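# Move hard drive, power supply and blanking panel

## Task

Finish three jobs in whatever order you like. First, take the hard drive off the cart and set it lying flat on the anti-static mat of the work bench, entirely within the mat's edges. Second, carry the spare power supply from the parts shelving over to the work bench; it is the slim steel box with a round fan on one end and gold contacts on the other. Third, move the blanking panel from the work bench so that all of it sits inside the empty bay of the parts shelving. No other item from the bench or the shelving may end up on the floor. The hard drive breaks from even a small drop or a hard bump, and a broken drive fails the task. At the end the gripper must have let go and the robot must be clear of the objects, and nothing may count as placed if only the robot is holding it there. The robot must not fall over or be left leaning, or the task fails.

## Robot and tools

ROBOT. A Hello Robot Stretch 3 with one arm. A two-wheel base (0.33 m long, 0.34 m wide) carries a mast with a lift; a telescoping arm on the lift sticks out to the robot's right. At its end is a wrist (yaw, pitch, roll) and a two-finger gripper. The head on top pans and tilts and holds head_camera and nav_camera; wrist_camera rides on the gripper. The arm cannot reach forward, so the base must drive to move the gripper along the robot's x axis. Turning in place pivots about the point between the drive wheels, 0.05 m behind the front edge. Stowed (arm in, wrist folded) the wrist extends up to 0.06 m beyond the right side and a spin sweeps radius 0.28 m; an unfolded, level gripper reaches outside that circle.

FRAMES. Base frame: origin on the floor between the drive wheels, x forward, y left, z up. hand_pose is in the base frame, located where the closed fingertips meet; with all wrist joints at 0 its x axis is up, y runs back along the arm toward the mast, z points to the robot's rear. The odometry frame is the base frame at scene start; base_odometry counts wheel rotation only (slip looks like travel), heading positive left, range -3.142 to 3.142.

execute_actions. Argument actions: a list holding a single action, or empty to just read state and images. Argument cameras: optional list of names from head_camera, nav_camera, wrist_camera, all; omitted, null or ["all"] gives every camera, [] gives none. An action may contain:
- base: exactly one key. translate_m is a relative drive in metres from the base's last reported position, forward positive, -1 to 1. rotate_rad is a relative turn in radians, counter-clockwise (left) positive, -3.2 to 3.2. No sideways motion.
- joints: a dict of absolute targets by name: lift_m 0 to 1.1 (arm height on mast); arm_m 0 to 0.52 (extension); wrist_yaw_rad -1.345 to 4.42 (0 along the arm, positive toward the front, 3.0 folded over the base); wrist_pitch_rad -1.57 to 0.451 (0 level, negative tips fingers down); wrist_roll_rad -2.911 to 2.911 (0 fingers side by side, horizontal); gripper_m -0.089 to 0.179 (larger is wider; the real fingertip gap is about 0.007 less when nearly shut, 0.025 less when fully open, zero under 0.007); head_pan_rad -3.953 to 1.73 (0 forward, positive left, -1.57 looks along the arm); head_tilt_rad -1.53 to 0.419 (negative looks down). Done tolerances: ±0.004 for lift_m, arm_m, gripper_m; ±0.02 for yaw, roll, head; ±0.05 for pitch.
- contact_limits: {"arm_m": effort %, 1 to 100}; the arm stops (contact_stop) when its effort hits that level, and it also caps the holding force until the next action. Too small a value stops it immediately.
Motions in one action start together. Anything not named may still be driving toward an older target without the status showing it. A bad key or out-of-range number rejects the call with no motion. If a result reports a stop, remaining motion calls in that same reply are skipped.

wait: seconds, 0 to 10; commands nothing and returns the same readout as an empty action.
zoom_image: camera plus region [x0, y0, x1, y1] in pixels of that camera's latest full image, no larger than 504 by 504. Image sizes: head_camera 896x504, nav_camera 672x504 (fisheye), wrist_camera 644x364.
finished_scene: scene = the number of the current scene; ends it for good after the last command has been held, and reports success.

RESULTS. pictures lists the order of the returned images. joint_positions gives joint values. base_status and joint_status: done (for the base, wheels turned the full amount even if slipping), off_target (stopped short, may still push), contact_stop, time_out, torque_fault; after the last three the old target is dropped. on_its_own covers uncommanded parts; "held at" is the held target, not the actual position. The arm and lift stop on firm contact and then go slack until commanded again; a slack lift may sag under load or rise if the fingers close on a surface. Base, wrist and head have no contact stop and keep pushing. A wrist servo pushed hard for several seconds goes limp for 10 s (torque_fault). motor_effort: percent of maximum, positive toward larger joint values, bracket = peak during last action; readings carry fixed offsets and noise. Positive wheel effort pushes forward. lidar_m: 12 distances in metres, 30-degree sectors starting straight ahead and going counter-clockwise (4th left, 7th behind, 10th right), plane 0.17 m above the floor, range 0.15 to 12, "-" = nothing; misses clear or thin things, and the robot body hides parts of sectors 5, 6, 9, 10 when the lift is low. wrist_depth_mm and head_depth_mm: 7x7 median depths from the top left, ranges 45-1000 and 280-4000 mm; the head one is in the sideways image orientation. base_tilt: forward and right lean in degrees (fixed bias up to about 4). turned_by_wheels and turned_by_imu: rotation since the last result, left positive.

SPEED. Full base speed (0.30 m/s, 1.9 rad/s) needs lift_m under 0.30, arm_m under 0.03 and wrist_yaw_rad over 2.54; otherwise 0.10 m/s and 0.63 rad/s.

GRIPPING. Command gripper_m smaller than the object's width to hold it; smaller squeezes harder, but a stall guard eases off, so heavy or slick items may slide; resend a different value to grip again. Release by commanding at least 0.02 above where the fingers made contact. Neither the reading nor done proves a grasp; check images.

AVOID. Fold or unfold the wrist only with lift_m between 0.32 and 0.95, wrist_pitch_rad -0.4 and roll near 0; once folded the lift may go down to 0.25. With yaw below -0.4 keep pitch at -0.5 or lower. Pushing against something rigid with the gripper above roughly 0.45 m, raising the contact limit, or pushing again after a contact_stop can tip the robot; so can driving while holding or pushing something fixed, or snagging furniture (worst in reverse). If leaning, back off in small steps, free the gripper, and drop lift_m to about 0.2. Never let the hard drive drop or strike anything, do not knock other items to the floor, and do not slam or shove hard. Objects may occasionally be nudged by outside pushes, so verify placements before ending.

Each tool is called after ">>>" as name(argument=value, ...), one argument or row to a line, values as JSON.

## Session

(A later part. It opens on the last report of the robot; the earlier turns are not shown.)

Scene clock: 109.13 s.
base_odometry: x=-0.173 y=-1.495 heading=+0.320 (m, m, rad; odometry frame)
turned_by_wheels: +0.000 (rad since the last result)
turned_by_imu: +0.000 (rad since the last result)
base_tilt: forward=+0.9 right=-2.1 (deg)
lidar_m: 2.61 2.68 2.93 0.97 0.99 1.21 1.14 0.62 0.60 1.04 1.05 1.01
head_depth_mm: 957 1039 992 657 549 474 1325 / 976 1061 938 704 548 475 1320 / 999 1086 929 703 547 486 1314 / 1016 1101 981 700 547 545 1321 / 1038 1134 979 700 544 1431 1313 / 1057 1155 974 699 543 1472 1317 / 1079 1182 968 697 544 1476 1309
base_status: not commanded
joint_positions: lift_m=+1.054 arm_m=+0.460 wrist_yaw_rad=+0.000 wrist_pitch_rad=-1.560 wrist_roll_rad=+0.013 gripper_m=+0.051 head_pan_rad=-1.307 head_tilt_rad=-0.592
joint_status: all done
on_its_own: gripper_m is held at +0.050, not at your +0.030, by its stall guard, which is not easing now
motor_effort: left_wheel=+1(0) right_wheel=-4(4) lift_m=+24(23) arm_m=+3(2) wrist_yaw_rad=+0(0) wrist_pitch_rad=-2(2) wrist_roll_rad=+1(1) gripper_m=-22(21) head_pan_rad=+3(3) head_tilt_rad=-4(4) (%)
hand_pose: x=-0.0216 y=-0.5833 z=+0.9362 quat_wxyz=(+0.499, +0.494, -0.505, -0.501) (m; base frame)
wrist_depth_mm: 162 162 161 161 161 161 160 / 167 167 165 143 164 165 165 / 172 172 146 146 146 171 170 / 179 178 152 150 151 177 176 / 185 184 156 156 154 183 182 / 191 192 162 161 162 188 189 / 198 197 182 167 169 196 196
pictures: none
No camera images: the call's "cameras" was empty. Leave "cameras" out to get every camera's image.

>>> execute_actions(
  actions=[
    {"joints":{"lift_m":1.052}},
  ],
  cameras=[],
)

>>> execute_actions(
  actions=[
    {"joints":{"gripper_m":0.15}},
  ],
  cameras=[],
)

>>> execute_actions(
  actions=[
    {"joints":{"lift_m":1.1}},
  ],
  cameras=["wrist_camera"],
)

>>> execute_actions(
  actions=[
    {"base":{"translate_m":0.55},"joints":{"arm_m":0.2,"head_tilt_rad":-0.55}},
  ],
)

Scene clock: 112.53 s.
base_odometry: x=-0.173 y=-1.495 heading=+0.320 (m, m, rad; odometry frame)
turned_by_wheels: +0.000 (rad since the last result)
turned_by_imu: +0.001 (rad since the last result)
base_tilt: forward=+1.1 right=-2.1 (deg)
lidar_m: 2.60 2.68 2.92 0.97 0.99 1.22 1.14 0.62 0.60 1.04 1.05 1.00
head_depth_mm: 958 1039 994 657 551 474 1329 / 977 1060 941 705 548 476 1318 / 1000 1084 934 700 546 486 1318 / 1009 1110 987 700 543 547 1318 / 1036 1131 978 699 544 1437 1307 / 1059 1159 978 701 543 1470 1312 / 1084 1187 967 698 544 1469 1314
base_status: not commanded
joint_positions: lift_m=+1.052 arm_m=+0.460 wrist_yaw_rad=+0.000 wrist_pitch_rad=-1.561 wrist_roll_rad=+0.013 gripper_m=+0.051 head_pan_rad=-1.307 head_tilt_rad=-0.592
joint_status: all done
on_its_own: gripper_m is held at +0.050, not at your +0.030, by its stall guard, which is not easing now
motor_effort: left_wheel=+1(0) right_wheel=-4(4) lift_m=+21(23) arm_m=+2(3) wrist_yaw_rad=+0(0) wrist_pitch_rad=-2(2) wrist_roll_rad=+1(1) gripper_m=-20(21) head_pan_rad=+4(3) head_tilt_rad=-4(4) (%)
hand_pose: x=-0.0216 y=-0.5831 z=+0.9344 quat_wxyz=(+0.499, +0.494, -0.505, -0.501) (m; base frame)
wrist_depth_mm: 161 160 160 159 159 160 159 / 165 165 163 142 141 164 164 / 171 171 145 145 145 169 169 / 177 177 151 149 150 175 175 / 183 182 154 154 154 180 181 / 189 189 161 160 160 186 187 / 196 197 168 166 168 195 194
pictures: none
No camera images: the call's "cameras" was empty. Leave "cameras" out to get every camera's image.

Scene clock: 114.03 s.
base_odometry: x=-0.173 y=-1.495 heading=+0.320 (m, m, rad; odometry frame)
turned_by_wheels: +0.000 (rad since the last result)
turned_by_imu: +0.000 (rad since the last result)
base_tilt: forward=+1.0 right=-2.1 (deg)
lidar_m: 2.61 2.68 2.93 0.97 0.99 1.22 1.14 0.62 0.60 1.04 1.05 1.00
head_depth_mm: 960 1042 996 656 549 474 1321 / 979 1066 940 679 548 476 1321 / 996 1090 935 702 547 486 1320 / 1011 1104 984 699 545 545 1317 / 1038 1135 979 697 543 1445 1318 / 1058 1159 971 698 542 1470 1320 / 1076 1190 971 699 544 1471 1313
base_status: not commanded
joint_positions: lift_m=+1.052 arm_m=+0.460 wrist_yaw_rad=+0.000 wrist_pitch_rad=-1.562 wrist_roll_rad=+0.013 gripper_m=+0.150 head_pan_rad=-1.307 head_tilt_rad=-0.592
joint_status: all done
motor_effort: left_wheel=+1(0) right_wheel=-4(3) lift_m=+21(22) arm_m=+3(3) wrist_yaw_rad=+0(0) wrist_pitch_rad=-2(2) wrist_roll_rad=+1(1) gripper_m=+0(89) head_pan_rad=+4(3) head_tilt_rad=-4(4) (%)
hand_pose: x=-0.0216 y=-0.5829 z=+0.9344 quat_wxyz=(+0.499, +0.495, -0.505, -0.501) (m; base frame)
wrist_depth_mm: 161 161 160 159 160 159 159 / 166 166 163 142 142 164 165 / 171 171 145 144 145 169 169 / 177 177 151 149 149 175 175 / 183 182 157 154 155 179 181 / 189 192 163 160 162 - 187 / 197 197 194 166 169 195 194
pictures: none
No camera images: the call's "cameras" was empty. Leave "cameras" out to get every camera's image.

Scene clock: 115.30 s.
base_odometry: x=-0.173 y=-1.495 heading=+0.320 (m, m, rad; odometry frame)
turned_by_wheels: +0.000 (rad since the last result)
turned_by_imu: +0.000 (rad since the last result)
base_tilt: forward=+1.1 right=-1.9 (deg)
lidar_m: 2.61 2.69 2.93 0.97 0.99 1.21 1.15 0.62 0.60 1.04 1.05 1.00
head_depth_mm: 961 1032 941 656 550 475 1325 / 979 1066 938 677 548 476 1318 / 998 1088 936 702 547 487 1313 / 1015 1115 985 702 545 545 1315 / 1039 1134 975 698 544 1446 1313 / 1058 1160 976 700 543 1470 1317 / 1082 1184 970 700 543 1471 1310
base_status: not commanded
joint_positions: lift_m=+1.100 arm_m=+0.460 wrist_yaw_rad=+0.000 wrist_pitch_rad=-1.563 wrist_roll_rad=+0.013 gripper_m=+0.150 head_pan_rad=-1.307 head_tilt_rad=-0.592
joint_status: all done
motor_effort: left_wheel=+1(0) right_wheel=-4(4) lift_m=+27(28) arm_m=+2(2) wrist_yaw_rad=+0(0) wrist_pitch_rad=-2(1) wrist_roll_rad=+1(1) gripper_m=-1(0) head_pan_rad=+4(3) head_tilt_rad=-4(4) (%)
hand_pose: x=-0.0216 y=-0.5827 z=+0.9821 quat_wxyz=(+0.499, +0.495, -0.505, -0.501) (m; base frame)
wrist_depth_mm: 205 204 204 203 203 203 203 / 210 210 209 208 208 209 209 / 217 219 215 190 213 217 215 / 226 225 223 197 221 223 223 / 234 231 231 205 227 230 231 / 242 245 239 213 239 - 238 / 252 250 250 249 249 249 248
pictures: wrist_camera
Images, in order (width x height): wrist_camera 644x364.

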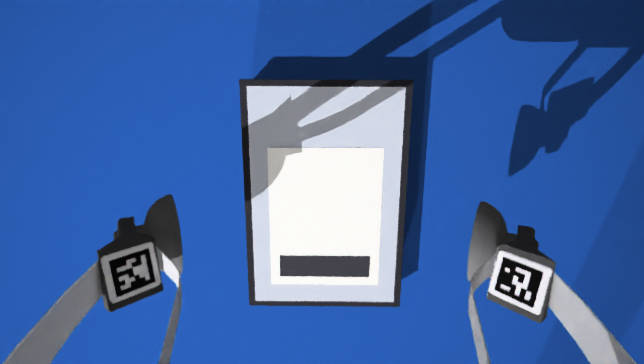

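Scene clock: 122.20 s.
base_odometry: x=+0.349 y=-1.322 heading=+0.320 (m, m, rad; odometry frame)
turned_by_wheels: +0.000 (rad since the last result)
turned_by_imu: +0.004 (rad since the last result)
base_tilt: forward=+1.1 right=-2.1 (deg)
lidar_m: 2.06 2.12 2.48 3.19 1.20 1.34 1.69 1.06 1.05 0.98 0.99 0.50
head_depth_mm: 919 996 1051 - 530 469 413 / 938 1014 1064 755 575 468 422 / 957 1035 1088 752 586 454 1259 / 976 1058 1088 747 574 465 1255 / 993 1083 1079 747 573 464 1282 / 1015 1105 1074 745 571 462 1318 / 1030 1132 1215 744 568 462 1342
base_status: done
joint_positions: lift_m=+1.100 arm_m=+0.200 wrist_yaw_rad=+0.000 wrist_pitch_rad=-1.563 wrist_roll_rad=+0.013 gripper_m=+0.150 head_pan_rad=-1.307 head_tilt_rad=-0.556
joint_status: all done
motor_effort: left_wheel=+0(5) right_wheel=-3(5) lift_m=+27(27) arm_m=-3(0) wrist_yaw_rad=+0(0) wrist_pitch_rad=-1(1) wrist_roll_rad=+1(1) gripper_m=+0(1) head_pan_rad=+3(4) head_tilt_rad=+4(14) (%)
hand_pose: x=-0.0216 y=-0.3230 z=+0.9821 quat_wxyz=(+0.499, +0.495, -0.505, -0.502) (m; base frame)
wrist_depth_mm: 206 207 207 205 205 205 205 / 214 214 213 213 212 212 211 / 220 219 220 219 219 219 218 / 227 228 226 226 227 226 225 / 237 234 - 233 - - - / - - - - - - - / - - - - - - -
pictures: head_camera (sideways: a quarter turn clockwise sets it upright), nav_camera (sideways: a quarter turn counterclockwise sets it upright), wrist_camera
Images, in order (width x height): head_camera 896x504, nav_camera 672x504, wrist_camera 644x364.

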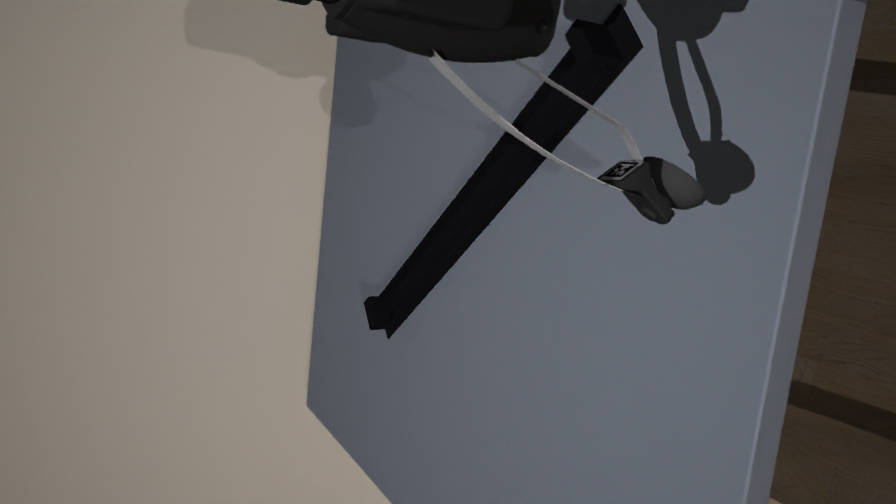

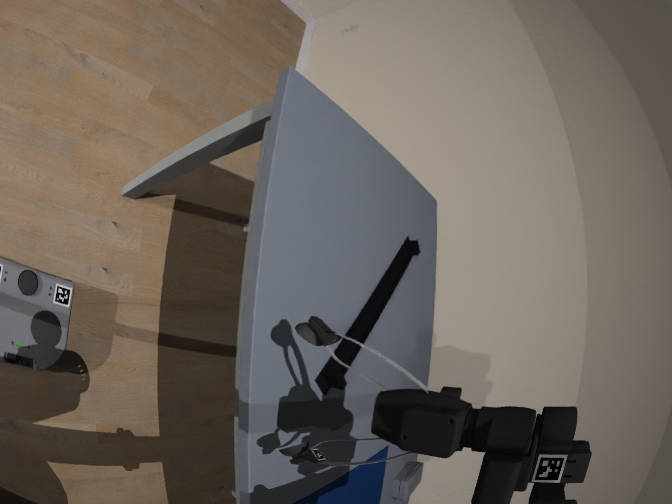

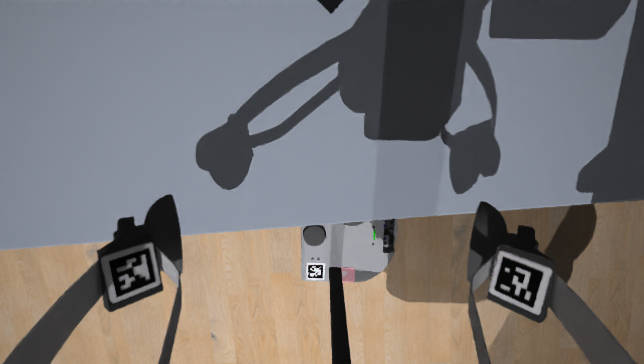

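>>> execute_actions(
  actions=[
    {"base":{"translate_m":0.177},"joints":{"arm_m":0.3,"wrist_roll_rad":0.83,"gripper_m":0.12,"head_pan_rad":-1.5}},
  ],
  cameras=["head_camera","wrist_camera"],
)

Scene clock: 127.90 s.
base_odometry: x=+0.517 y=-1.266 heading=+0.320 (m, m, rad; odometry frame)
turned_by_wheels: +0.000 (rad since the last result)
turned_by_imu: +0.002 (rad since the last result)
base_tilt: forward=+1.1 right=-2.1 (deg)
lidar_m: 1.88 1.94 2.37 3.23 1.22 1.36 1.86 1.22 1.03 0.96 0.37 1.45
head_depth_mm: - 1046 978 760 577 469 413 / - - - 726 599 466 412 / 934 1018 - 731 576 466 410 / 939 1021 1073 751 572 464 409 / 942 1022 1080 751 573 464 409 / 941 1027 1081 746 571 463 408 / 948 1030 1114 746 570 461 407
base_status: done
joint_positions: lift_m=+1.100 arm_m=+0.300 wrist_yaw_rad=+0.000 wrist_pitch_rad=-1.563 wrist_roll_rad=+0.825 gripper_m=+0.120 head_pan_rad=-1.493 head_tilt_rad=-0.556
joint_status: all done
motor_effort: left_wheel=+0(3) right_wheel=-3(5) lift_m=+26(27) arm_m=+1(4) wrist_yaw_rad=+0(0) wrist_pitch_rad=-1(1) wrist_roll_rad=+3(3) gripper_m=+0(89) head_pan_rad=-3(20) head_tilt_rad=+4(4) (%)
hand_pose: x=-0.0216 y=-0.4223 z=+0.9821 quat_wxyz=(+0.259, +0.257, -0.661, -0.656) (m; base frame)
wrist_depth_mm: 207 206 205 204 206 204 205 / 213 214 212 212 212 211 209 / 220 220 219 219 218 217 218 / 228 230 227 227 226 226 - / 237 234 235 233 234 233 - / 245 245 244 243 242 - - / 254 253 253 252 252 - -
pictures: head_camera (sideways: a quarter turn clockwise sets it upright), wrist_camera
Images, in order (width x height): head_camera 896x504, wrist_camera 644x364.

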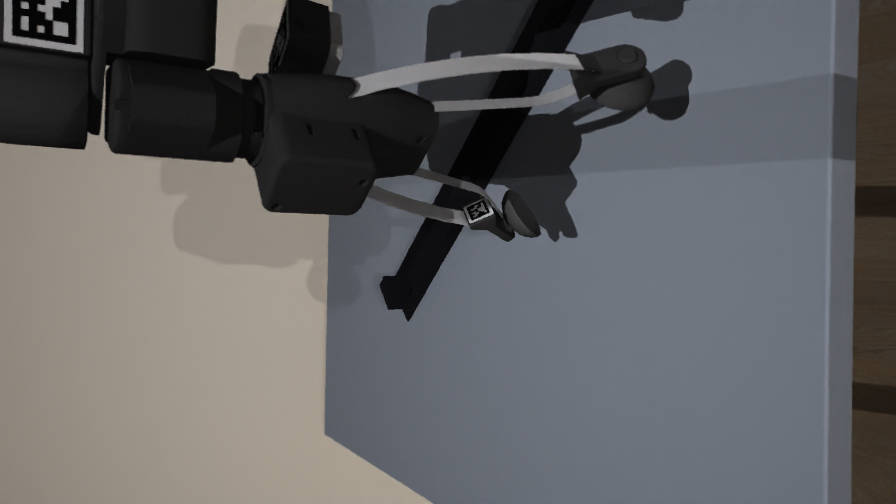

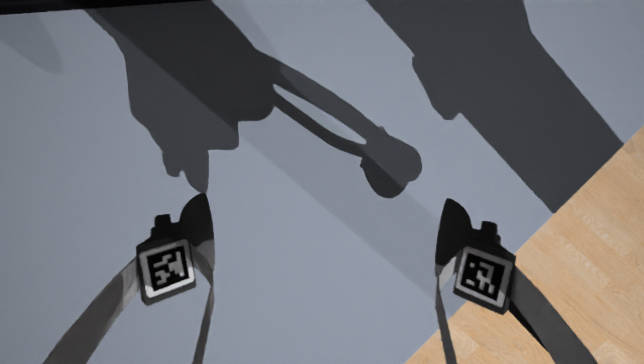

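>>> execute_actions(
  actions=[
    {"joints":{"arm_m":0.5,"wrist_roll_rad":-0.83}},
  ],
  cameras=["head_camera","wrist_camera"],
)

Scene clock: 130.97 s.
base_odometry: x=+0.517 y=-1.266 heading=+0.320 (m, m, rad; odometry frame)
turned_by_wheels: +0.000 (rad since the last result)
turned_by_imu: +0.001 (rad since the last result)
base_tilt: forward=+1.1 right=-2.0 (deg)
lidar_m: 1.88 1.95 2.37 3.21 1.22 1.36 1.87 1.22 1.03 0.96 0.37 1.45
head_depth_mm: - 1013 1064 757 576 468 413 / - - 1031 740 578 466 411 / 933 1001 1026 723 576 466 411 / 938 1019 1067 750 574 464 410 / 942 1023 1079 749 573 463 409 / 945 1026 1082 744 572 463 408 / 945 1033 1115 744 568 463 408
base_status: not commanded
joint_positions: lift_m=+1.100 arm_m=+0.500 wrist_yaw_rad=+0.000 wrist_pitch_rad=-1.563 wrist_roll_rad=-0.825 gripper_m=+0.120 head_pan_rad=-1.493 head_tilt_rad=-0.556
joint_status: all done
motor_effort: left_wheel=+0(1) right_wheel=-3(3) lift_m=+27(27) arm_m=+2(2) wrist_yaw_rad=+0(0) wrist_pitch_rad=-1(1) wrist_roll_rad=-2(3) gripper_m=+1(0) head_pan_rad=-3(3) head_tilt_rad=+4(4) (%)
hand_pose: x=-0.0215 y=-0.6226 z=+0.9821 quat_wxyz=(+0.661, +0.656, -0.258, -0.257) (m; base frame)
wrist_depth_mm: 206 207 205 202 206 204 204 / 213 212 212 209 211 211 210 / 220 220 219 217 219 218 218 / 226 227 226 225 225 225 224 / 236 233 234 233 232 232 233 / 244 245 245 240 242 239 242 / 253 252 253 250 251 252 250
pictures: head_camera (sideways: a quarter turn clockwise sets it upright), wrist_camera
Images, in order (width x height): head_camera 896x504, wrist_camera 644x364.

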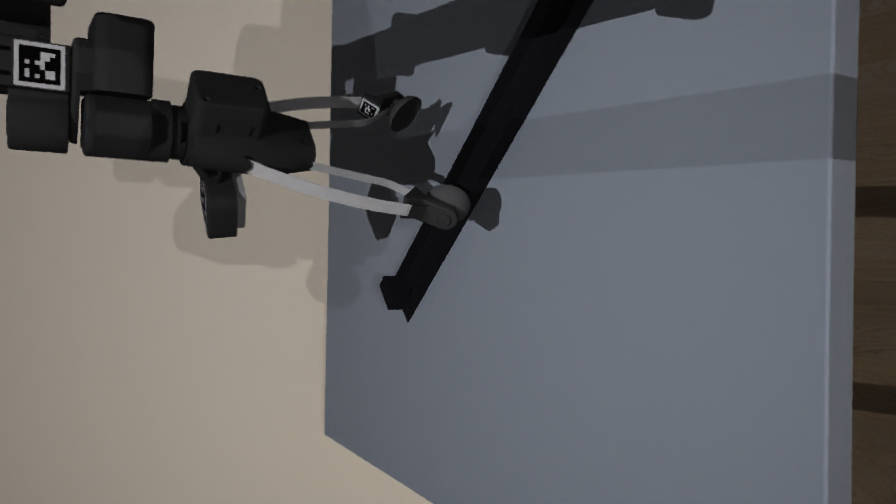

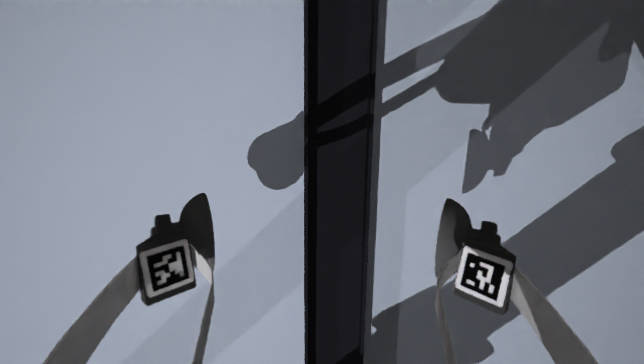

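>>> execute_actions(
  actions=[
    {"joints":{"arm_m":0.511,"wrist_roll_rad":-0.80,"gripper_m":0.08,"lift_m":1.075}},
  ],
  cameras=["wrist_camera"],
)

>>> execute_actions(
  actions=[
    {"joints":{"lift_m":1.054}},
  ],
  cameras=["head_camera","wrist_camera"],
)

Scene clock: 132.67 s.
base_odometry: x=+0.517 y=-1.266 heading=+0.320 (m, m, rad; odometry frame)
turned_by_wheels: +0.000 (rad since the last result)
turned_by_imu: +0.000 (rad since the last result)
base_tilt: forward=+1.0 right=-2.0 (deg)
lidar_m: 1.88 1.95 2.37 3.20 1.22 1.36 1.87 1.23 1.03 0.96 0.37 1.45
head_depth_mm: 909 1025 1063 759 575 468 412 / 916 - 1032 727 578 467 412 / 937 1006 1025 738 575 465 410 / 940 1018 1075 750 572 464 410 / 941 1021 1079 749 572 463 409 / 943 1031 1080 743 571 463 409 / 947 1027 1111 740 569 462 408
base_status: not commanded
joint_positions: lift_m=+1.075 arm_m=+0.511 wrist_yaw_rad=+0.000 wrist_pitch_rad=-1.563 wrist_roll_rad=-0.806 gripper_m=+0.080 head_pan_rad=-1.493 head_tilt_rad=-0.556
joint_status: all done
motor_effort: left_wheel=+0(0) right_wheel=-3(3) lift_m=+20(22) arm_m=+3(8) wrist_yaw_rad=+1(0) wrist_pitch_rad=-1(1) wrist_roll_rad=+3(4) gripper_m=+1(88) head_pan_rad=-4(4) head_tilt_rad=+4(4) (%)
hand_pose: x=-0.0215 y=-0.6336 z=+0.9575 quat_wxyz=(+0.658, +0.654, -0.265, -0.263) (m; base frame)
wrist_depth_mm: 183 183 183 179 183 182 182 / 189 189 189 185 188 187 188 / 196 195 196 192 195 193 194 / 203 202 201 198 201 200 200 / 209 210 208 207 206 207 207 / 217 217 219 214 217 215 214 / 225 225 225 221 224 223 223
pictures: wrist_camera
Images, in order (width x height): wrist_camera 644x364.

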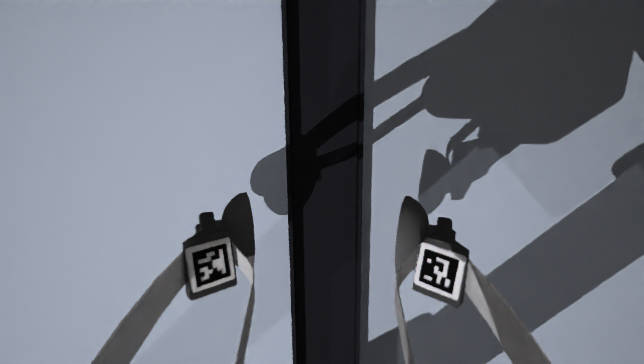

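Scene clock: 133.60 s.
base_odometry: x=+0.517 y=-1.266 heading=+0.320 (m, m, rad; odometry frame)
turned_by_wheels: +0.000 (rad since the last result)
turned_by_imu: +0.000 (rad since the last result)
base_tilt: forward=+1.0 right=-2.0 (deg)
lidar_m: 1.88 1.94 2.37 3.22 1.22 1.35 1.87 1.23 1.03 0.96 0.37 1.45
head_depth_mm: 911 1023 1062 758 575 468 412 / 911 - 1028 727 576 467 412 / 934 1015 1023 754 576 465 411 / 936 1018 1073 748 573 465 410 / 940 1024 1075 747 572 464 409 / 944 1022 1084 746 570 463 408 / 946 1024 1111 743 570 462 407
base_status: not commanded
joint_positions: lift_m=+1.054 arm_m=+0.511 wrist_yaw_rad=+0.000 wrist_pitch_rad=-1.563 wrist_roll_rad=-0.806 gripper_m=+0.080 head_pan_rad=-1.493 head_tilt_rad=-0.556
joint_status: all done
motor_effort: left_wheel=+0(0) right_wheel=-3(3) lift_m=+20(21) arm_m=+2(2) wrist_yaw_rad=+1(0) wrist_pitch_rad=-1(1) wrist_roll_rad=+3(3) gripper_m=+0(0) head_pan_rad=-3(3) head_tilt_rad=+4(4) (%)
hand_pose: x=-0.0215 y=-0.6336 z=+0.9365 quat_wxyz=(+0.658, +0.654, -0.265, -0.263) (m; base frame)
wrist_depth_mm: 165 164 163 161 163 163 162 / 169 169 169 166 169 168 168 / 174 175 175 170 174 174 173 / 181 180 181 176 180 179 179 / 187 187 186 184 185 185 186 / 195 194 196 191 194 192 192 / 201 201 201 198 200 200 199
pictures: head_camera (sideways: a quarter turn clockwise sets it upright), wrist_camera
Images, in order (width x height): head_camera 896x504, wrist_camera 644x364.

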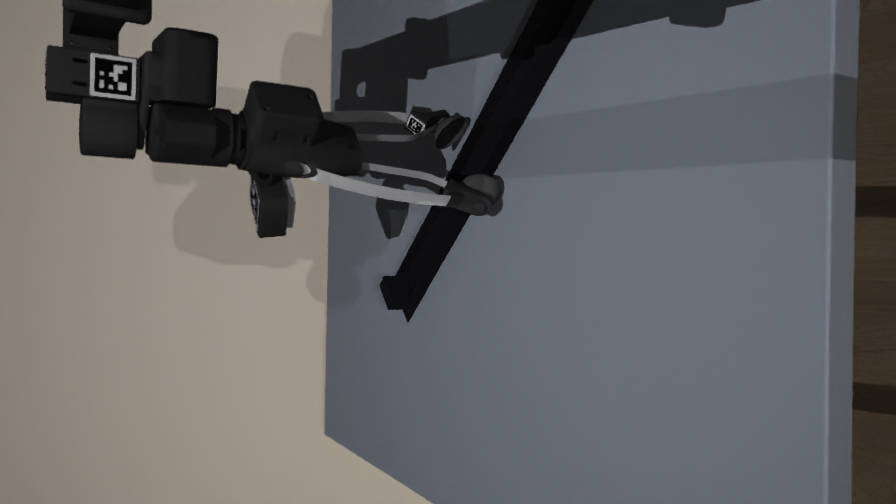

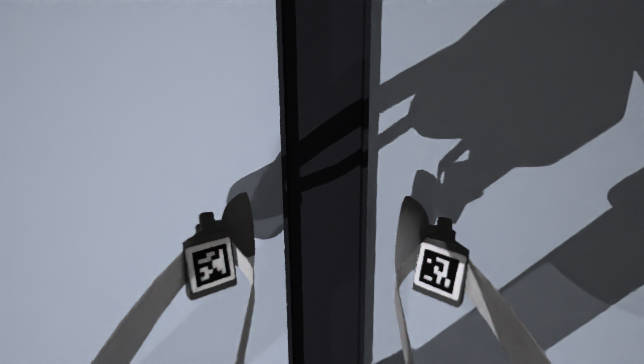

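>>> execute_actions(
  actions=[
    {"joints":{"gripper_m":-0.01}},
  ],
  cameras=[],
)

>>> execute_actions(
  actions=[
    {"joints":{"lift_m":1.1}},
  ],
  cameras=["head_camera","wrist_camera"],
)

Scene clock: 135.40 s.
base_odometry: x=+0.517 y=-1.266 heading=+0.320 (m, m, rad; odometry frame)
turned_by_wheels: +0.000 (rad since the last result)
turned_by_imu: +0.001 (rad since the last result)
base_tilt: forward=+0.9 right=-2.1 (deg)
lidar_m: 1.88 1.94 2.36 3.23 1.22 1.36 1.87 1.23 1.03 0.96 0.37 1.46
head_depth_mm: 912 1025 1063 759 575 468 412 / 915 - 1028 755 578 467 412 / 938 1017 1022 756 574 467 410 / 941 1021 1070 749 574 465 409 / 940 1022 1079 747 572 463 408 / 941 1025 1082 746 570 463 408 / 945 1033 1118 744 570 462 408
base_status: not commanded
joint_positions: lift_m=+1.054 arm_m=+0.511 wrist_yaw_rad=+0.000 wrist_pitch_rad=-1.565 wrist_roll_rad=-0.806 gripper_m=-0.009 head_pan_rad=-1.493 head_tilt_rad=-0.556
joint_status: all done
motor_effort: left_wheel=+0(0) right_wheel=-3(3) lift_m=+20(20) arm_m=+2(2) wrist_yaw_rad=+0(0) wrist_pitch_rad=-1(1) wrist_roll_rad=+3(3) gripper_m=-17(98) head_pan_rad=-3(3) head_tilt_rad=+4(4) (%)
hand_pose: x=-0.0215 y=-0.6332 z=+0.9365 quat_wxyz=(+0.658, +0.654, -0.264, -0.264) (m; base frame)
wrist_depth_mm: 164 165 164 162 163 163 163 / 170 170 170 167 169 169 168 / 176 175 175 173 174 174 173 / 182 181 181 178 181 180 180 / 188 189 188 185 187 186 186 / 196 195 196 191 195 193 193 / 203 203 201 199 201 200 200
pictures: none
No camera images: the call's "cameras" was empty. Leave "cameras" out to get every camera's image.

Scene clock: 136.63 s.
base_odometry: x=+0.517 y=-1.266 heading=+0.320 (m, m, rad; odometry frame)
turned_by_wheels: +0.000 (rad since the last result)
turned_by_imu: +0.000 (rad since the last result)
base_tilt: forward=+1.0 right=-2.1 (deg)
lidar_m: 1.89 1.94 2.37 3.20 1.22 1.36 1.87 1.22 1.03 0.96 0.37 1.45
head_depth_mm: - 1011 1061 762 559 467 413 / - - 1047 667 577 466 412 / 931 1003 1051 706 575 465 411 / 938 1019 1072 737 573 465 409 / 942 1028 1075 748 572 463 409 / 945 1025 1084 747 570 462 408 / 947 1028 1112 745 570 462 408
base_status: not commanded
joint_positions: lift_m=+1.100 arm_m=+0.511 wrist_yaw_rad=+0.000 wrist_pitch_rad=-1.564 wrist_roll_rad=-0.806 gripper_m=-0.009 head_pan_rad=-1.493 head_tilt_rad=-0.556
joint_status: all done
motor_effort: left_wheel=+0(0) right_wheel=-3(3) lift_m=+27(29) arm_m=+3(2) wrist_yaw_rad=+0(1) wrist_pitch_rad=-1(1) wrist_roll_rad=+3(3) gripper_m=-17(18) head_pan_rad=-4(3) head_tilt_rad=+5(4) (%)
hand_pose: x=-0.0215 y=-0.6334 z=+0.9821 quat_wxyz=(+0.658, +0.654, -0.265, -0.264) (m; base frame)
wrist_depth_mm: 205 206 204 162 204 205 205 / 214 211 211 167 211 211 210 / 219 219 219 173 218 217 217 / 227 227 227 179 226 226 225 / 236 234 235 185 232 233 232 / 244 244 246 193 244 242 241 / 253 252 252 201 252 250 249
pictures: head_camera (sideways: a quarter turn clockwise sets it upright), wrist_camera
Images, in order (width x height): head_camera 896x504, wrist_camera 644x364.

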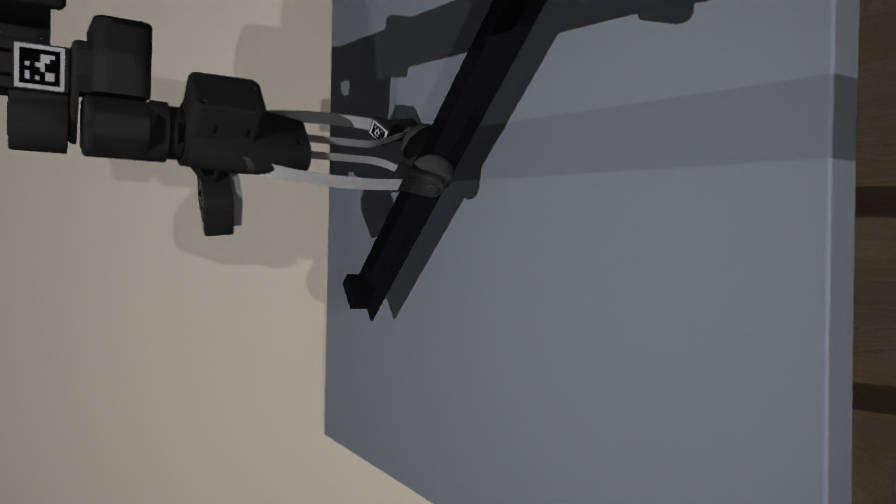

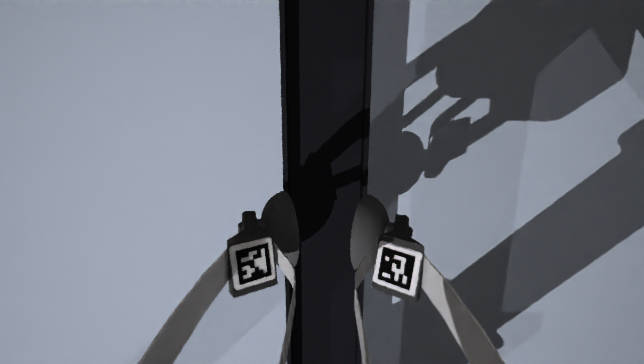

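>>> execute_actions(
  actions=[
    {"base":{"rotate_rad":1.76},"joints":{"arm_m":0.05,"wrist_roll_rad":-1.57,"head_pan_rad":0.2,"head_tilt_rad":-0.2,"gripper_m":-0.02}},
  ],
)

>>> execute_actions(
  actions=[
    {"base":{"translate_m":1.0}},
  ],
  cameras=[],
)

>>> execute_actions(
  actions=[
    {"base":{"translate_m":1.0},"joints":{"head_pan_rad":0.35,"head_tilt_rad":-0.35}},
  ],
)

Scene clock: 141.90 s.
base_odometry: x=+0.517 y=-1.266 heading=+2.080 (m, m, rad; odometry frame)
turned_by_wheels: +1.760 (rad since the last result)
turned_by_imu: +1.731 (rad since the last result)
base_tilt: forward=+1.0 right=-2.1 (deg)
lidar_m: 1.81 1.22 1.64 1.22 1.27 0.98 0.96 0.37 1.75 1.89 2.04 2.36
head_depth_mm: 3265 3430 3548 3595 3585 2506 1889 / 2923 3530 3598 3777 3543 2514 1884 / 3156 3653 3742 3765 3535 2505 1878 / 1871 1909 2019 2125 2214 2255 1864 / 1436 1485 1539 1605 1667 1738 1724 / 1176 1208 1246 1286 1331 1378 1421 / 1064 1101 1128 1174 1217 1258 1321
base_status: done
joint_positions: lift_m=+1.100 arm_m=+0.050 wrist_yaw_rad=+0.000 wrist_pitch_rad=-1.563 wrist_roll_rad=-1.567 gripper_m=-0.019 head_pan_rad=+0.193 head_tilt_rad=-0.211
joint_status: all done
motor_effort: left_wheel=-3(6) right_wheel=+3(9) lift_m=+27(27) arm_m=-3(7) wrist_yaw_rad=+0(0) wrist_pitch_rad=-1(2) wrist_roll_rad=-1(4) gripper_m=-20(69) head_pan_rad=+3(44) head_tilt_rad=+7(36) (%)
hand_pose: x=-0.0214 y=-0.1732 z=+0.9821 quat_wxyz=(+0.710, +0.705, -0.001, -0.002) (m; base frame)
wrist_depth_mm: - - - 163 - - - / - - - 167 - - - / - - - 172 - - - / - - - 179 - - - / - - - 186 - - - / - - - 193 - - - / - - - 201 - - -
pictures: head_camera (sideways: a quarter turn clockwise sets it upright), nav_camera (sideways: a quarter turn counterclockwise sets it upright), wrist_camera
Images, in order (width x height): head_camera 896x504, nav_camera 672x504, wrist_camera 644x364.

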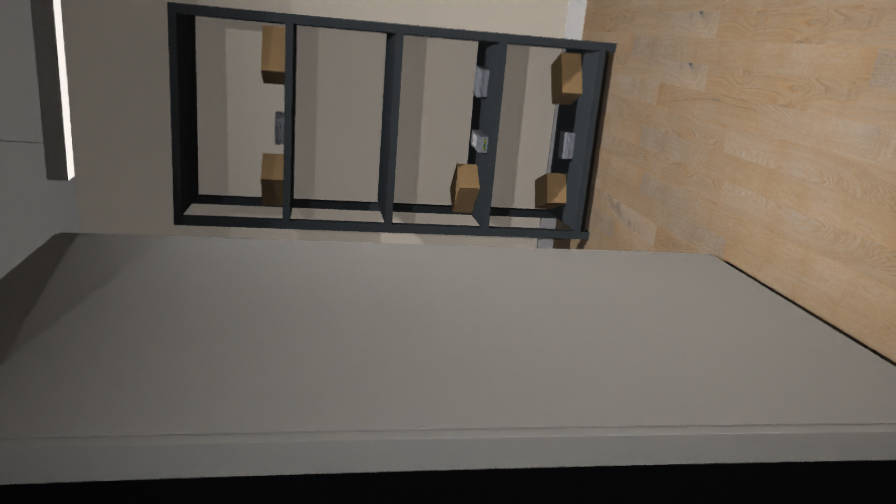

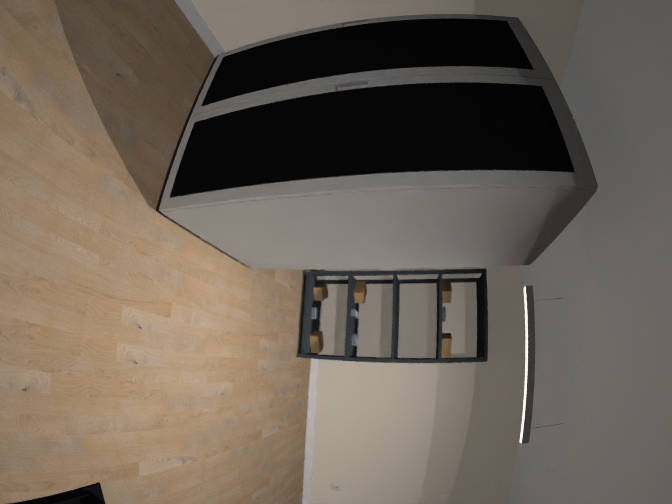

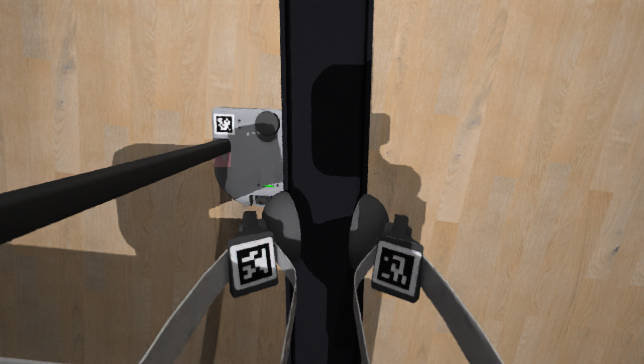

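Scene clock: 153.30 s.
base_odometry: x=+0.029 y=-0.393 heading=+2.080 (m, m, rad; odometry frame)
turned_by_wheels: +0.000 (rad since the last result)
turned_by_imu: +0.009 (rad since the last result)
base_tilt: forward=+1.0 right=-2.0 (deg)
lidar_m: 2.21 0.69 0.55 0.54 1.72 1.72 1.34 2.26 2.04 2.01 1.81 2.72
head_depth_mm: 2378 2444 2510 2605 2619 2315 1896 / 2457 2566 2597 2683 2752 2401 1896 / 2535 2621 2683 2807 2887 2461 1876 / 2621 2638 2748 2845 2635 2480 1858 / 2712 2823 2885 3000 3068 2478 1853 / 967 989 1022 1056 1093 1126 1172 / 820 842 860 886 907 938 966
base_status: done
joint_positions: lift_m=+1.100 arm_m=+0.050 wrist_yaw_rad=+0.000 wrist_pitch_rad=-1.563 wrist_roll_rad=-1.567 gripper_m=-0.019 head_pan_rad=+0.193 head_tilt_rad=-0.211
joint_status: not commanded
motor_effort: left_wheel=-3(4) right_wheel=+2(5) lift_m=+27(27) arm_m=-4(1) wrist_yaw_rad=+0(0) wrist_pitch_rad=-1(1) wrist_roll_rad=-1(1) gripper_m=-20(21) head_pan_rad=+3(3) head_tilt_rad=+7(7) (%)
hand_pose: x=-0.0214 y=-0.1732 z=+0.9821 quat_wxyz=(+0.710, +0.705, -0.001, -0.002) (m; base frame)
wrist_depth_mm: 766 - - 162 - - - / 882 - - 168 - - - / - - - 174 - - - / - - - 179 - - - / - - - 186 - - - / - - - 193 - - - / - - - 201 - - -
pictures: none
No camera images: the call's "cameras" was empty. Leave "cameras" out to get every camera's image.

Scene clock: 164.87 s.
base_odometry: x=-0.458 y=+0.480 heading=+2.080 (m, m, rad; odometry frame)
turned_by_wheels: +0.000 (rad since the last result)
turned_by_imu: +0.009 (rad since the last result)
base_tilt: forward=+1.1 right=-2.1 (deg)
lidar_m: 1.22 1.38 0.43 0.43 0.46 0.69 2.95 2.70 2.15 1.72 2.16 1.23
head_depth_mm: 1451 1529 1597 1674 1630 1794 1524 / 1501 1585 1685 1757 1575 1837 1520 / 1299 1650 1712 1847 1544 1750 1551 / 1639 1735 1827 1947 1650 1972 1600 / 1757 1849 1958 2096 2223 1939 1592 / 1858 1969 2095 2234 2367 2008 1597 / 1951 2088 2193 2326 2431 1995 1586
base_status: done
joint_positions: lift_m=+1.100 arm_m=+0.050 wrist_yaw_rad=+0.000 wrist_pitch_rad=-1.563 wrist_roll_rad=-1.567 gripper_m=-0.019 head_pan_rad=+0.343 head_tilt_rad=-0.345
joint_status: all done
motor_effort: left_wheel=-4(5) right_wheel=+3(6) lift_m=+27(27) arm_m=-3(3) wrist_yaw_rad=+0(0) wrist_pitch_rad=-1(1) wrist_roll_rad=-2(1) gripper_m=-20(21) head_pan_rad=+4(16) head_tilt_rad=-3(19) (%)
hand_pose: x=-0.0214 y=-0.1732 z=+0.9821 quat_wxyz=(+0.710, +0.705, -0.001, -0.002) (m; base frame)
wrist_depth_mm: - - - 162 - - - / 667 - - 168 - - - / 683 - - 174 - - - / 677 - - 180 - - - / 745 - - 186 - - - / 735 - - 193 - - - / 759 - - 200 - - -
pictures: head_camera (sideways: a quarter turn clockwise sets it upright), nav_camera (sideways: a quarter turn counterclockwise sets it upright), wrist_camera
Images, in order (width x height): head_camera 896x504, nav_camera 672x504, wrist_camera 644x364.

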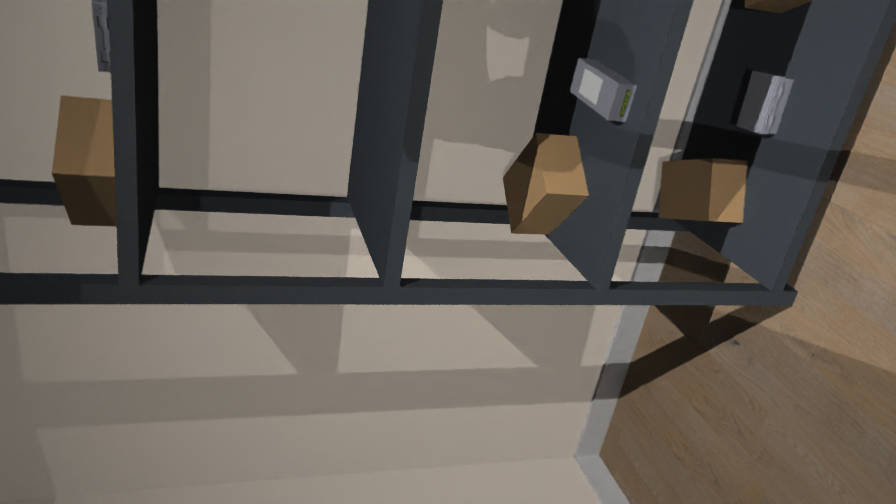

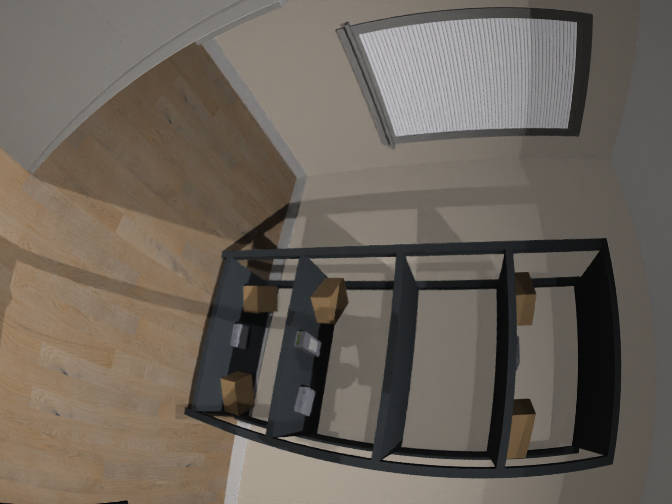

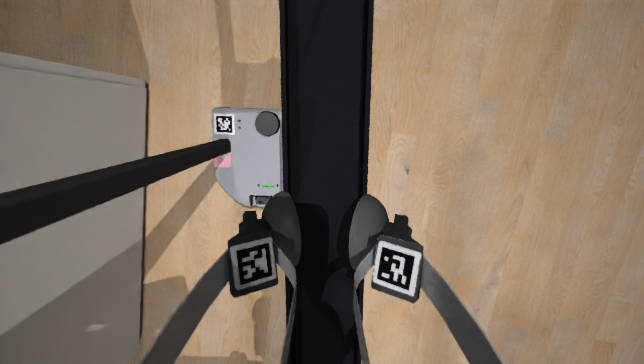

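>>> execute_actions(
  actions=[
    {"base":{"translate_m":0.76},"joints":{"wrist_pitch_rad":-1.1}},
  ],
  cameras=[],
)

>>> execute_actions(
  actions=[
    {"base":{"rotate_rad":1.47},"joints":{"head_pan_rad":-1.57,"head_tilt_rad":-0.5}},
  ],
  cameras=[],
)

>>> execute_actions(
  actions=[
    {"base":{"translate_m":0.16}},
  ],
)

Scene clock: 174.57 s.
base_odometry: x=-0.828 y=+1.144 heading=+2.080 (m, m, rad; odometry frame)
turned_by_wheels: +0.000 (rad since the last result)
turned_by_imu: +0.007 (rad since the last result)
base_tilt: forward=+1.1 right=-2.1 (deg)
lidar_m: 0.59 0.75 0.74 1.56 0.86 0.76 3.12 2.83 1.86 2.21 1.19 0.52
head_depth_mm: 571 821 862 890 655 484 949 / 576 861 902 935 653 498 945 / 581 902 945 963 648 537 941 / 589 945 998 994 644 956 912 / 599 984 1042 986 640 954 874 / 610 1045 1117 1030 636 1329 880 / 618 1118 1196 1258 666 1481 934
base_status: done
joint_positions: lift_m=+1.100 arm_m=+0.050 wrist_yaw_rad=+0.000 wrist_pitch_rad=-1.110 wrist_roll_rad=-1.567 gripper_m=-0.019 head_pan_rad=+0.343 head_tilt_rad=-0.345
joint_status: all done
motor_effort: left_wheel=-3(3) right_wheel=+2(7) lift_m=+27(27) arm_m=-3(4) wrist_yaw_rad=+0(0) wrist_pitch_rad=+3(2) wrist_roll_rad=-2(2) gripper_m=-21(21) head_pan_rad=+3(3) head_tilt_rad=-2(2) (%)
hand_pose: x=-0.0213 y=-0.2876 z=+0.9983 quat_wxyz=(+0.850, +0.527, -0.001, -0.001) (m; base frame)
wrist_depth_mm: 827 904 - 162 - - - / 848 937 - 168 - - - / - - - 172 - - - / - - - 177 - - - / 876 - - 186 - - - / 930 - - 193 - - - / 955 - - 201 - - -
pictures: none
No camera images: the call's "cameras" was empty. Leave "cameras" out to get every camera's image.

Scene clock: 177.83 s.
base_odometry: x=-0.828 y=+1.144 heading=-2.734 (m, m, rad; odometry frame)
turned_by_wheels: +1.470 (rad since the last result)
turned_by_imu: +1.445 (rad since the last result)
base_tilt: forward=+1.0 right=-2.0 (deg)
lidar_m: 1.56 0.95 0.75 1.37 3.11 1.86 1.86 1.31 0.52 0.59 0.75 0.74
head_depth_mm: - - - - - 372 367 / - - - - - - 366 / 765 - 892 - - - 769 / 785 845 902 678 540 994 367 / 787 850 904 676 - - 366 / 794 855 902 672 - - 366 / 795 855 909 668 534 959 749
base_status: done
joint_positions: lift_m=+1.100 arm_m=+0.050 wrist_yaw_rad=+0.000 wrist_pitch_rad=-1.110 wrist_roll_rad=-1.567 gripper_m=-0.019 head_pan_rad=-1.563 head_tilt_rad=-0.494
joint_status: all done
motor_effort: left_wheel=-3(7) right_wheel=+3(5) lift_m=+27(27) arm_m=-3(3) wrist_yaw_rad=+0(0) wrist_pitch_rad=+3(3) wrist_roll_rad=-1(2) gripper_m=-20(21) head_pan_rad=-3(44) head_tilt_rad=-4(25) (%)
hand_pose: x=-0.0213 y=-0.2877 z=+0.9984 quat_wxyz=(+0.850, +0.527, -0.001, -0.001) (m; base frame)
wrist_depth_mm: 814 887 - 162 697 238 238 / 851 912 - 167 724 241 253 / - - - 172 744 246 268 / - - - 178 785 251 285 / 898 - - 186 874 262 305 / 921 - - 193 - 276 327 / 959 - - 201 435 283 350
pictures: none
No camera images: the call's "cameras" was empty. Leave "cameras" out to get every camera's image.

Scene clock: 180.67 s.
base_odometry: x=-0.975 y=+1.081 heading=-2.734 (m, m, rad; odometry frame)
turned_by_wheels: +0.000 (rad since the last result)
turned_by_imu: +0.002 (rad since the last result)
base_tilt: forward=+1.0 right=-2.0 (deg)
lidar_m: 1.40 0.94 0.70 0.73 3.36 2.03 2.01 1.31 0.61 0.68 0.62 0.63
head_depth_mm: - - - - - 372 367 / - - - - - - 366 / 769 - 891 - - - 769 / 787 845 908 678 539 993 367 / 789 851 906 675 - - 366 / 795 853 906 671 - - 366 / 801 862 908 668 534 832 765
base_status: done
joint_positions: lift_m=+1.100 arm_m=+0.050 wrist_yaw_rad=+0.000 wrist_pitch_rad=-1.110 wrist_roll_rad=-1.567 gripper_m=-0.019 head_pan_rad=-1.563 head_tilt_rad=-0.494
joint_status: not commanded
motor_effort: left_wheel=-3(4) right_wheel=+2(6) lift_m=+27(27) arm_m=-3(4) wrist_yaw_rad=+0(0) wrist_pitch_rad=+3(3) wrist_roll_rad=-2(2) gripper_m=-21(21) head_pan_rad=-4(3) head_tilt_rad=-4(3) (%)
hand_pose: x=-0.0213 y=-0.2877 z=+0.9984 quat_wxyz=(+0.850, +0.527, -0.001, -0.001) (m; base frame)
wrist_depth_mm: 811 917 - 162 608 235 240 / 836 928 - 167 713 238 253 / - - - 172 746 243 271 / - - - 178 783 253 285 / 896 - - 186 844 261 305 / 916 - - 194 - 275 326 / 960 - - 201 - 284 349
pictures: head_camera (sideways: a quarter turn clockwise sets it upright), nav_camera (sideways: a quarter turn counterclockwise sets it upright), wrist_camera
Images, in order (width x height): head_camera 896x504, nav_camera 672x504, wrist_camera 644x364.

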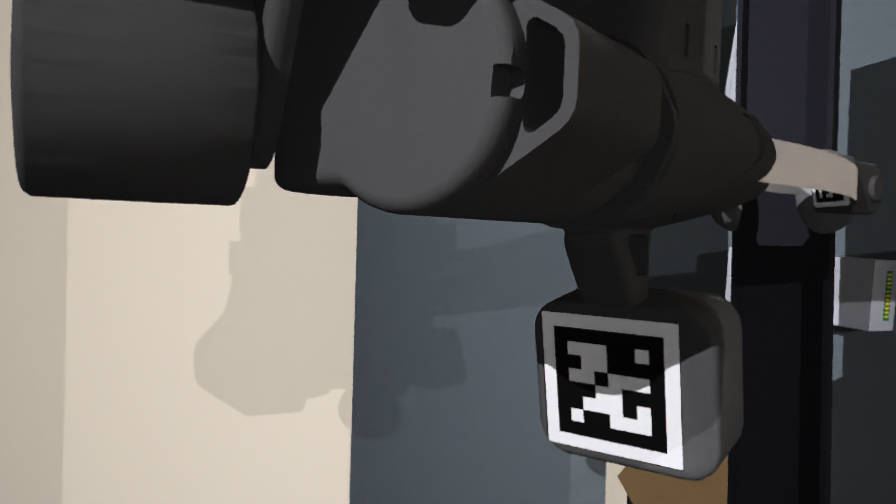

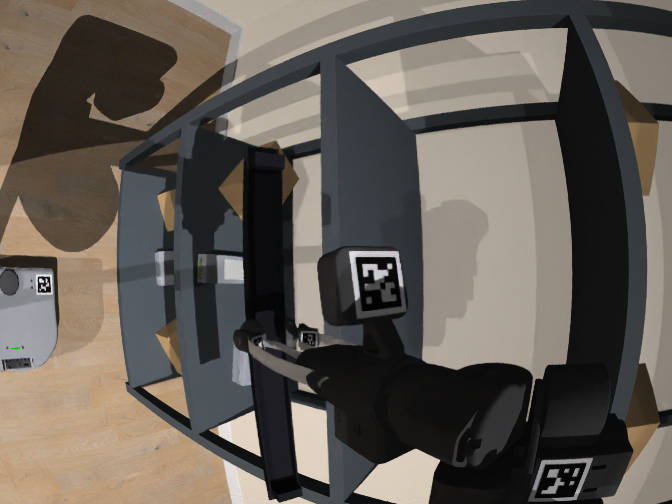

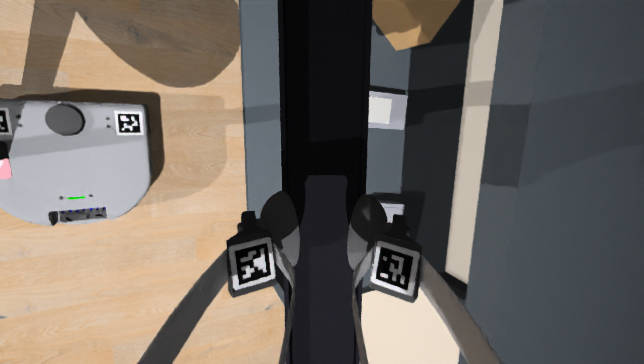

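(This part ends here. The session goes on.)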